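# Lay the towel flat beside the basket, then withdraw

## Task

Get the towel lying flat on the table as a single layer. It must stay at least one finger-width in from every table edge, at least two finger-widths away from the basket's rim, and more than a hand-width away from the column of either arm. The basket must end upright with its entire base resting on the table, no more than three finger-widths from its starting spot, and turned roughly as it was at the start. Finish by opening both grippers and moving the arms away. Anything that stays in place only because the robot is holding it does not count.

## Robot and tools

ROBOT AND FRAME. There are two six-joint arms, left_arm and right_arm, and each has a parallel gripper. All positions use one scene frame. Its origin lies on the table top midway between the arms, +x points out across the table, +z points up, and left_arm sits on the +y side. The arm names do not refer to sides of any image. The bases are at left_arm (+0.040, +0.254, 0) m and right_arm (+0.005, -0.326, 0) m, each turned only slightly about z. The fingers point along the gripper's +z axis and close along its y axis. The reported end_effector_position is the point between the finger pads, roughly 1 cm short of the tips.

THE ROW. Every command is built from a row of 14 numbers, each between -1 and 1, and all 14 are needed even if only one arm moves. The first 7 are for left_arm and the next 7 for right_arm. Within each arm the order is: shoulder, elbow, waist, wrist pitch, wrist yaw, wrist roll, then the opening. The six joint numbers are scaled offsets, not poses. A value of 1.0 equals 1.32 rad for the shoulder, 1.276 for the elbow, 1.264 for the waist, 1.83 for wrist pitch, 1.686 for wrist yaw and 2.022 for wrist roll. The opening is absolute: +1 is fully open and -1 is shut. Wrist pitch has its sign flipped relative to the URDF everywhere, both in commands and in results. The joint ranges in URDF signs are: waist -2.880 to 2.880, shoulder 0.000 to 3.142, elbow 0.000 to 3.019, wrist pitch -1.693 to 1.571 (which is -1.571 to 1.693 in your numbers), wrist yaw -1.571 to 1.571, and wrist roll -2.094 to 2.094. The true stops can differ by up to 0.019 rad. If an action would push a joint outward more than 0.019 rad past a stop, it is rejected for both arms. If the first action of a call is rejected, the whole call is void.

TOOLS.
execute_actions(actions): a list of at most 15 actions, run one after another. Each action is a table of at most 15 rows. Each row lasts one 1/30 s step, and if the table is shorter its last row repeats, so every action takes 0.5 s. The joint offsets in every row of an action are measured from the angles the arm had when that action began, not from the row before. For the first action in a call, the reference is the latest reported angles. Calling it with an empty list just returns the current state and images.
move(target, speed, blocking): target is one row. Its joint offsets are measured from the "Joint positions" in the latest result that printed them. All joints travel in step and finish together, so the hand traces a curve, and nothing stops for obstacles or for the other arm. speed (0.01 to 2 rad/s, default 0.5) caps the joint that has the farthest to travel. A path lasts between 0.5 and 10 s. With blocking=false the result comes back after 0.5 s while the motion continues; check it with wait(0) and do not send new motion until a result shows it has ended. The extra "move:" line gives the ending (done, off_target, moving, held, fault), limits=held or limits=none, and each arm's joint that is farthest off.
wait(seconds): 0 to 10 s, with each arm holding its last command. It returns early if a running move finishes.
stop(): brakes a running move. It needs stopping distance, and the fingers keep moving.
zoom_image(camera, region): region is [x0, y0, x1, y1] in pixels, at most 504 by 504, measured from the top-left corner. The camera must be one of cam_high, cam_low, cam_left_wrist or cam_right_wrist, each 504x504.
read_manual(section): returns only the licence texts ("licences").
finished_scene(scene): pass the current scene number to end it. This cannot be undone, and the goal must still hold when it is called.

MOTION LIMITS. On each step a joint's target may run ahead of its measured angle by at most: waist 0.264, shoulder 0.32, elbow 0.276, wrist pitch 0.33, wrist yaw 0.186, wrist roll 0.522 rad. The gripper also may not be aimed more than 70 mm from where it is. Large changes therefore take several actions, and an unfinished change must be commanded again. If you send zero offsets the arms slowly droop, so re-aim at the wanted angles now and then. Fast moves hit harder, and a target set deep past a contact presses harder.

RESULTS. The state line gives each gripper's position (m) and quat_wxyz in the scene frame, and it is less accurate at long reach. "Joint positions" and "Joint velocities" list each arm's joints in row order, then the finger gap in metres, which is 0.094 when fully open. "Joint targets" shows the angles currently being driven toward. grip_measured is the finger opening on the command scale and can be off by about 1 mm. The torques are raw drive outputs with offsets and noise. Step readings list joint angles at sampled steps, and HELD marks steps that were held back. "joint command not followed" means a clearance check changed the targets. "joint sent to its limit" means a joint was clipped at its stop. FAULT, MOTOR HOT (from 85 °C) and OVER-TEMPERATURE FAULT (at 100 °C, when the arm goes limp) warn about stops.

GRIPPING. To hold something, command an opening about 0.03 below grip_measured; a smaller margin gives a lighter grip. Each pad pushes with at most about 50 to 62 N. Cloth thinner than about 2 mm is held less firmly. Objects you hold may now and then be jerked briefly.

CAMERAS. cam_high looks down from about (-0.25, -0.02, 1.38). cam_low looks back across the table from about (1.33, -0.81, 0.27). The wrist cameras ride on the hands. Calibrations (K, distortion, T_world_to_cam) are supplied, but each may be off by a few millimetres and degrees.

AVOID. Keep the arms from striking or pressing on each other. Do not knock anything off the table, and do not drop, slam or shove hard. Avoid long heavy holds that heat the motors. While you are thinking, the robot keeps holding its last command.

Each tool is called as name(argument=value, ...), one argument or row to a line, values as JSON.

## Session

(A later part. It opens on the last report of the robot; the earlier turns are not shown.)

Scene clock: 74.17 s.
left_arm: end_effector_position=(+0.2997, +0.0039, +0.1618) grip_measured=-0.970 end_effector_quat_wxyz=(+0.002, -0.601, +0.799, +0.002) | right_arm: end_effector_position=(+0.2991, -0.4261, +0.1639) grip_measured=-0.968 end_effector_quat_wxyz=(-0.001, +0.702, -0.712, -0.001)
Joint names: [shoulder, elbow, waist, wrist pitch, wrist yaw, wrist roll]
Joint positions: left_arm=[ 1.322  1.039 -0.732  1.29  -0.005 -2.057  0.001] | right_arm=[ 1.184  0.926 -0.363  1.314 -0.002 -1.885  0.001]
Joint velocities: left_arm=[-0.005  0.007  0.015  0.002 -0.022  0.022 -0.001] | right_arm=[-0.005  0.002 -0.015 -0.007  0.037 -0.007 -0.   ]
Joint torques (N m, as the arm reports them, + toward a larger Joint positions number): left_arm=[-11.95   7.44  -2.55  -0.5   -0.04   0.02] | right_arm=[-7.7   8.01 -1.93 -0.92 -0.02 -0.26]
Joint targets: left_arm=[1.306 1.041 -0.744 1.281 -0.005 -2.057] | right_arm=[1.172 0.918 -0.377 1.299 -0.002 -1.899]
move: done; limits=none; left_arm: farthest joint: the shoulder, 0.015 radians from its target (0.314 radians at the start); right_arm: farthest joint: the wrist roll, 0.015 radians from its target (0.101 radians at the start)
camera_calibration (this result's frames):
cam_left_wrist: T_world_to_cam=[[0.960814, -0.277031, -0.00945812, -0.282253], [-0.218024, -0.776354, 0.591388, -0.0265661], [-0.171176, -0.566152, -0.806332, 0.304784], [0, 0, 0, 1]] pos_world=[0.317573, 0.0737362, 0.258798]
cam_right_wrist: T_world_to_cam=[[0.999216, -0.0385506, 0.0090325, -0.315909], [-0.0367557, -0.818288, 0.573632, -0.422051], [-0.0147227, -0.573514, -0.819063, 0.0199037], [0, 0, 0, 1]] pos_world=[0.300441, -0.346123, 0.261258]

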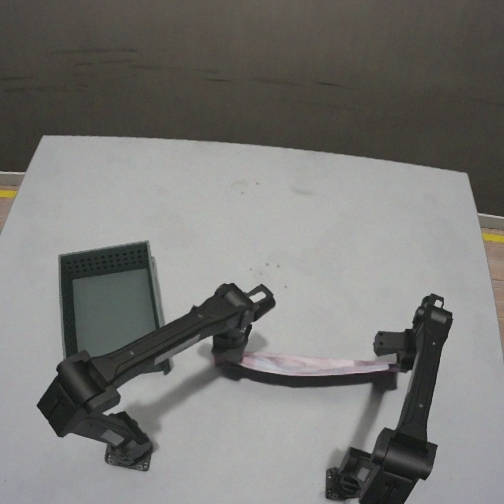

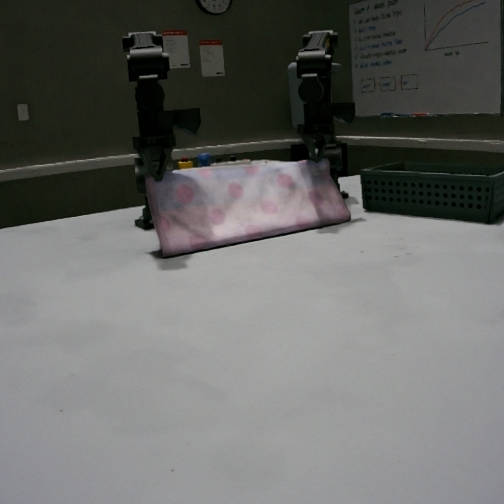

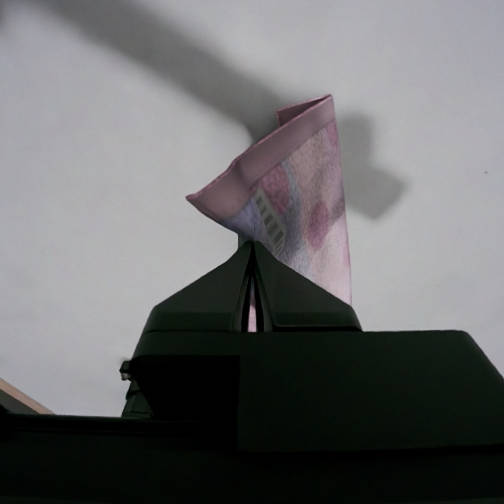

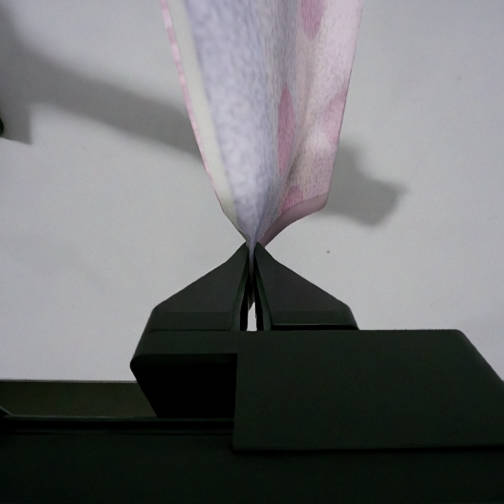

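move(
  target=[0.565,0.54,0.283,-0.05,0,0.03,-1,0.647,0.603,0.133,-0.075,0,0.08,-1],
  speed=0.3,
)

move(
  target=[0,0.03,0,0,0,0,0.6,0,0.04,0,0,0,0,0.6],
)

move(
  target=[-0.6,-0.3,0.2,0,0,0,0.6,-0.6,-0.3,-0.3,0,0,0,0.6],
  speed=0.6,
)

zoom_image(
  camera="cam_high",
  region=[150,200,450,420],
)

Scene clock: 79.53 s.
left_arm: end_effector_position=(+0.6004, +0.0039, +0.0528) grip_measured=-0.970 end_effector_quat_wxyz=(-0.002, +0.712, -0.702, -0.001) | right_arm: end_effector_position=(+0.5979, -0.4271, +0.0508) grip_measured=-0.968 end_effector_quat_wxyz=(+0.000, +0.706, -0.708, -0.002)
Joint names: [shoulder, elbow, waist, wrist pitch, wrist yaw, wrist roll]
Joint positions: left_arm=[ 2.051  1.686 -0.385  1.207 -0.005 -2.006  0.001] | right_arm=[ 2.025  1.638 -0.204  1.187 -0.002 -1.737  0.001]
Joint velocities: left_arm=[-0.005  0.007 -0.005  0.002 -0.007 -0.095 -0.001] | right_arm=[-0.024 -0.007 -0.015 -0.007  0.037  0.007  0.001]
Joint torques (N m, as the arm reports them, + toward a larger Joint positions number): left_arm=[-21.67  10.12  -0.72  -0.45  -0.04   0.09] | right_arm=[-18.16  13.1    0.04  -0.78  -0.01   0.04]
Joint targets: left_arm=[2.067 1.728 -0.375 1.199 -0.005 -1.997] | right_arm=[2.038 1.696 -0.195 1.177 -0.002 -1.723]
move: off_target (left_arm, right_arm); limits=none; left_arm: farthest joint: the elbow, 0.042 radians from its target (0.689 radians at the start); right_arm: farthest joint: the elbow, 0.057 radians from its target (0.769 radians at the start)
camera_calibration (this result's frames):
cam_left_wrist: T_world_to_cam=[[0.999854, 0.0149216, -0.00837264, -0.596782], [0.0169825, -0.805828, 0.591907, -0.0375592], [0.00208528, -0.591962, -0.805963, 0.16442], [0, 0, 0, 1]] pos_world=[0.596989, 0.0759693, 0.149752]
cam_right_wrist: T_world_to_cam=[[0.999618, -0.027117, 0.00528534, -0.608725], [-0.0252484, -0.81901, 0.573224, -0.354234], [-0.0112154, -0.573139, -0.819382, -0.070845], [0, 0, 0, 1]] pos_world=[0.598754, -0.347232, 0.148224]

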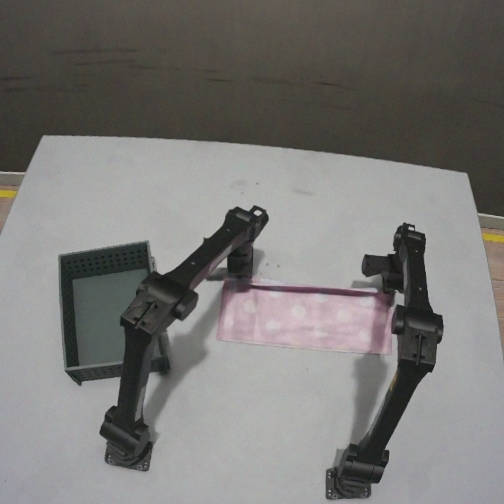

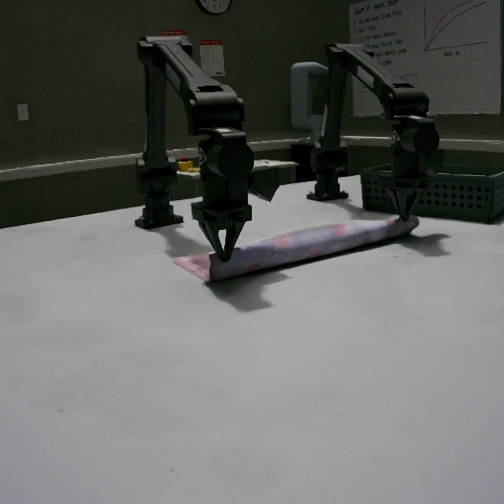

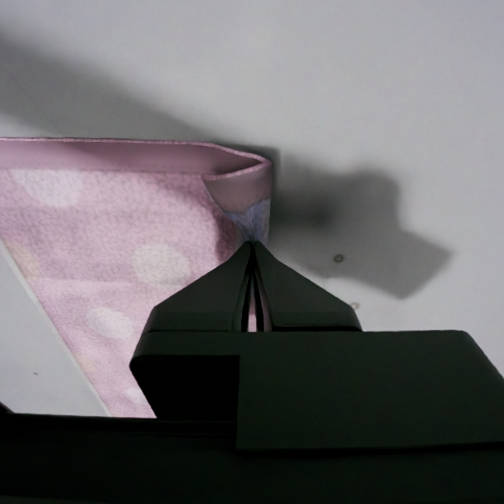

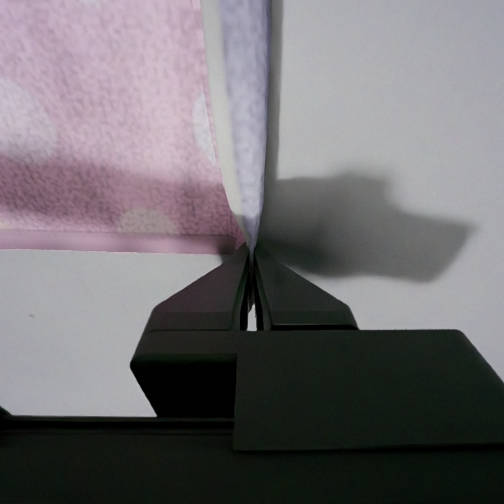

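Scene clock: 80.23 s.
left_arm: end_effector_position=(+0.6004, +0.0039, +0.0528) grip_measured=+0.598 end_effector_quat_wxyz=(-0.002, +0.712, -0.702, -0.001) | right_arm: end_effector_position=(+0.5979, -0.4271, +0.0508) grip_measured=+0.599 end_effector_quat_wxyz=(+0.000, +0.706, -0.708, -0.002)
Joint names: [shoulder, elbow, waist, wrist pitch, wrist yaw, wrist roll]
Joint positions: left_arm=[ 2.051  1.686 -0.385  1.207 -0.005 -2.006  0.075] | right_arm=[ 2.025  1.638 -0.204  1.187 -0.002 -1.737  0.075]
Joint velocities: left_arm=[-0.005 -0.007 -0.005  0.002  0.066  0.066 -0.   ] | right_arm=[-0.005  0.007  0.005  0.007  0.037 -0.037  0.   ]
Joint torques (N m, as the arm reports them, + toward a larger Joint positions number): left_arm=[-22.75   9.93  -2.15  -0.01  -0.04  -0.01] | right_arm=[-19.23  12.48  -1.38  -0.26  -0.03  -0.08]
Joint targets: left_arm=[2.051 1.724 -0.385 1.207 -0.005 -2.006] | right_arm=[2.025 1.689 -0.204 1.187 -0.002 -1.737]
move: off_target (left_arm, right_arm); limits=none; left_arm: farthest joint: the elbow, 0.038 radians from its target (0.038 radians at the start); right_arm: farthest joint: the elbow, 0.051 radians from its target (0.051 radians at the start)
camera_calibration (this result's frames):
cam_left_wrist: T_world_to_cam=[[0.999854, 0.0149216, -0.00837264, -0.596782], [0.0169825, -0.805828, 0.591907, -0.0375592], [0.00208528, -0.591962, -0.805963, 0.16442], [0, 0, 0, 1]] pos_world=[0.596989, 0.0759693, 0.149752]
cam_right_wrist: T_world_to_cam=[[0.999618, -0.027117, 0.00528534, -0.608725], [-0.0252484, -0.81901, 0.573224, -0.354234], [-0.0112154, -0.573139, -0.819382, -0.070845], [0, 0, 0, 1]] pos_world=[0.598754, -0.347232, 0.148224]

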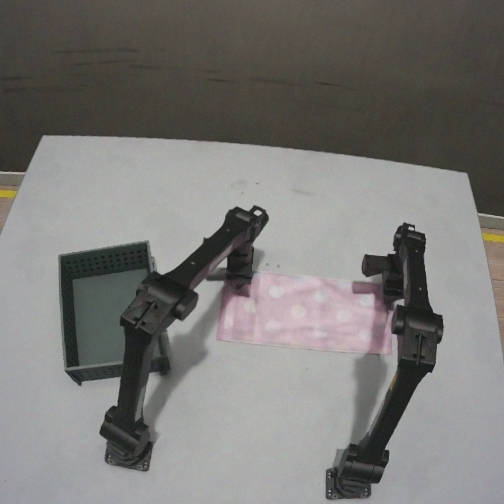

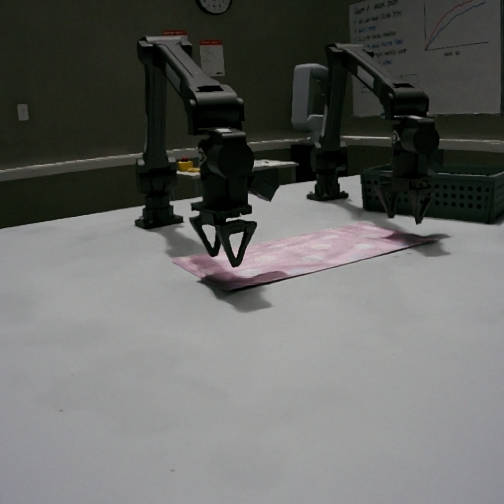

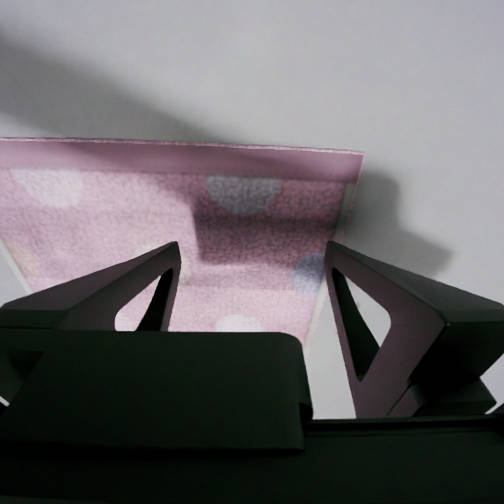

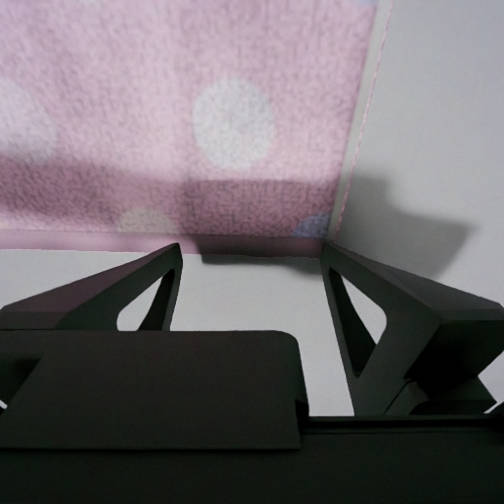

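Scene clock: 82.17 s.
left_arm: end_effector_position=(+0.4802, +0.1752, +0.3064) grip_measured=+0.598 end_effector_quat_wxyz=(-0.098, +0.775, -0.597, +0.182) | right_arm: end_effector_position=(+0.3813, -0.5522, +0.3034) grip_measured=+0.599 end_effector_quat_wxyz=(+0.090, -0.551, +0.807, -0.193)
Joint names: [shoulder, elbow, waist, wrist pitch, wrist yaw, wrist roll]
Joint positions: left_arm=[ 1.248  1.301 -0.143  1.207 -0.005 -2.006  0.075] | right_arm=[ 1.22   1.266 -0.576  1.187 -0.002 -1.737  0.075]
Joint velocities: left_arm=[-0.015 -0.007  0.005  0.007 -0.007  0.022 -0.001] | right_arm=[-0.015  0.017  0.005 -0.002  0.007 -0.066 -0.   ]
Joint torques (N m, as the arm reports them, + toward a larger Joint positions number): left_arm=[-9.13  8.4  -1.32 -0.86 -0.04  0.05] | right_arm=[-7.65  8.89 -1.53 -1.07  0.   -0.03]
Joint targets: left_arm=[1.259 1.303 -0.133 1.207 -0.005 -2.006] | right_arm=[1.234 1.256 -0.583 1.187 -0.002 -1.737]
move: done; limits=none; left_arm: farthest joint: the waist, 0.011 radians from its target (0.253 radians at the start); right_arm: farthest joint: the shoulder, 0.013 radians from its target (0.792 radians at the start)
camera_calibration (this result's frames):
cam_left_wrist: T_world_to_cam=[[0.893721, 0.267841, 0.359896, -0.583208], [-0.05514, -0.730557, 0.680622, -0.0532476], [0.445222, -0.62813, -0.638145, 0.212574], [0, 0, 0, 1]] pos_world=[0.423646, 0.250831, 0.381789]
cam_right_wrist: T_world_to_cam=[[0.841191, -0.340383, 0.420164, -0.635365], [-0.536283, -0.624685, 0.567599, -0.303075], [0.069269, -0.702786, -0.708021, -0.0740655], [0, 0, 0, 1]] pos_world=[0.37706, -0.457646, 0.386543]

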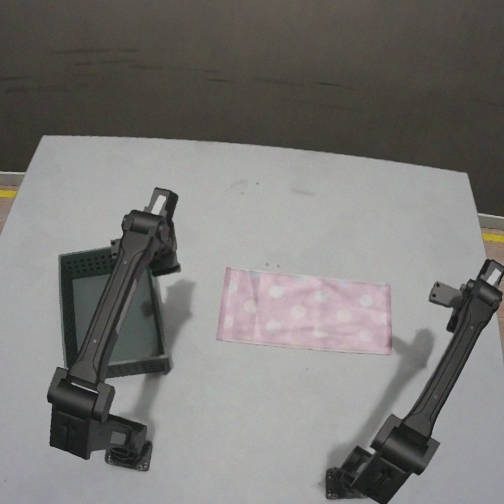

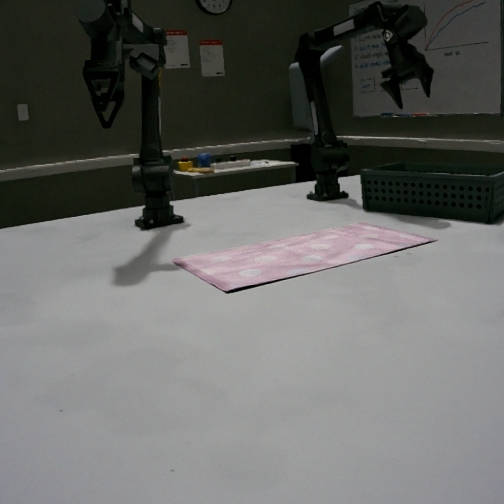

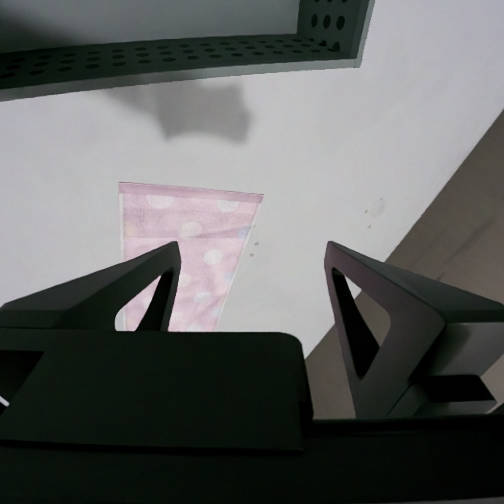

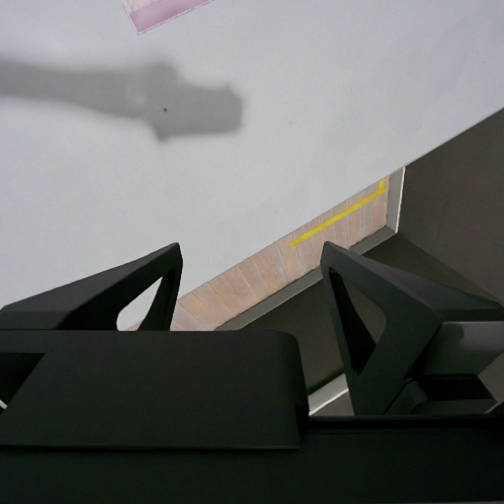

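Region (150, 200, 450, 420) of cam_high's 504x504 image, scaled by 1.680, with more detail than that image has; it fills the top 370 rows of this view, and the rest is white.

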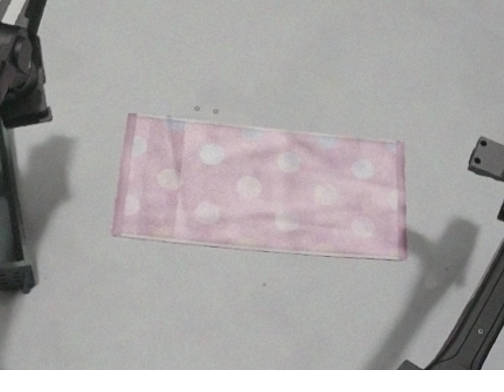

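finished_scene(
  scene=2,
)

The scene is finished: the task was done.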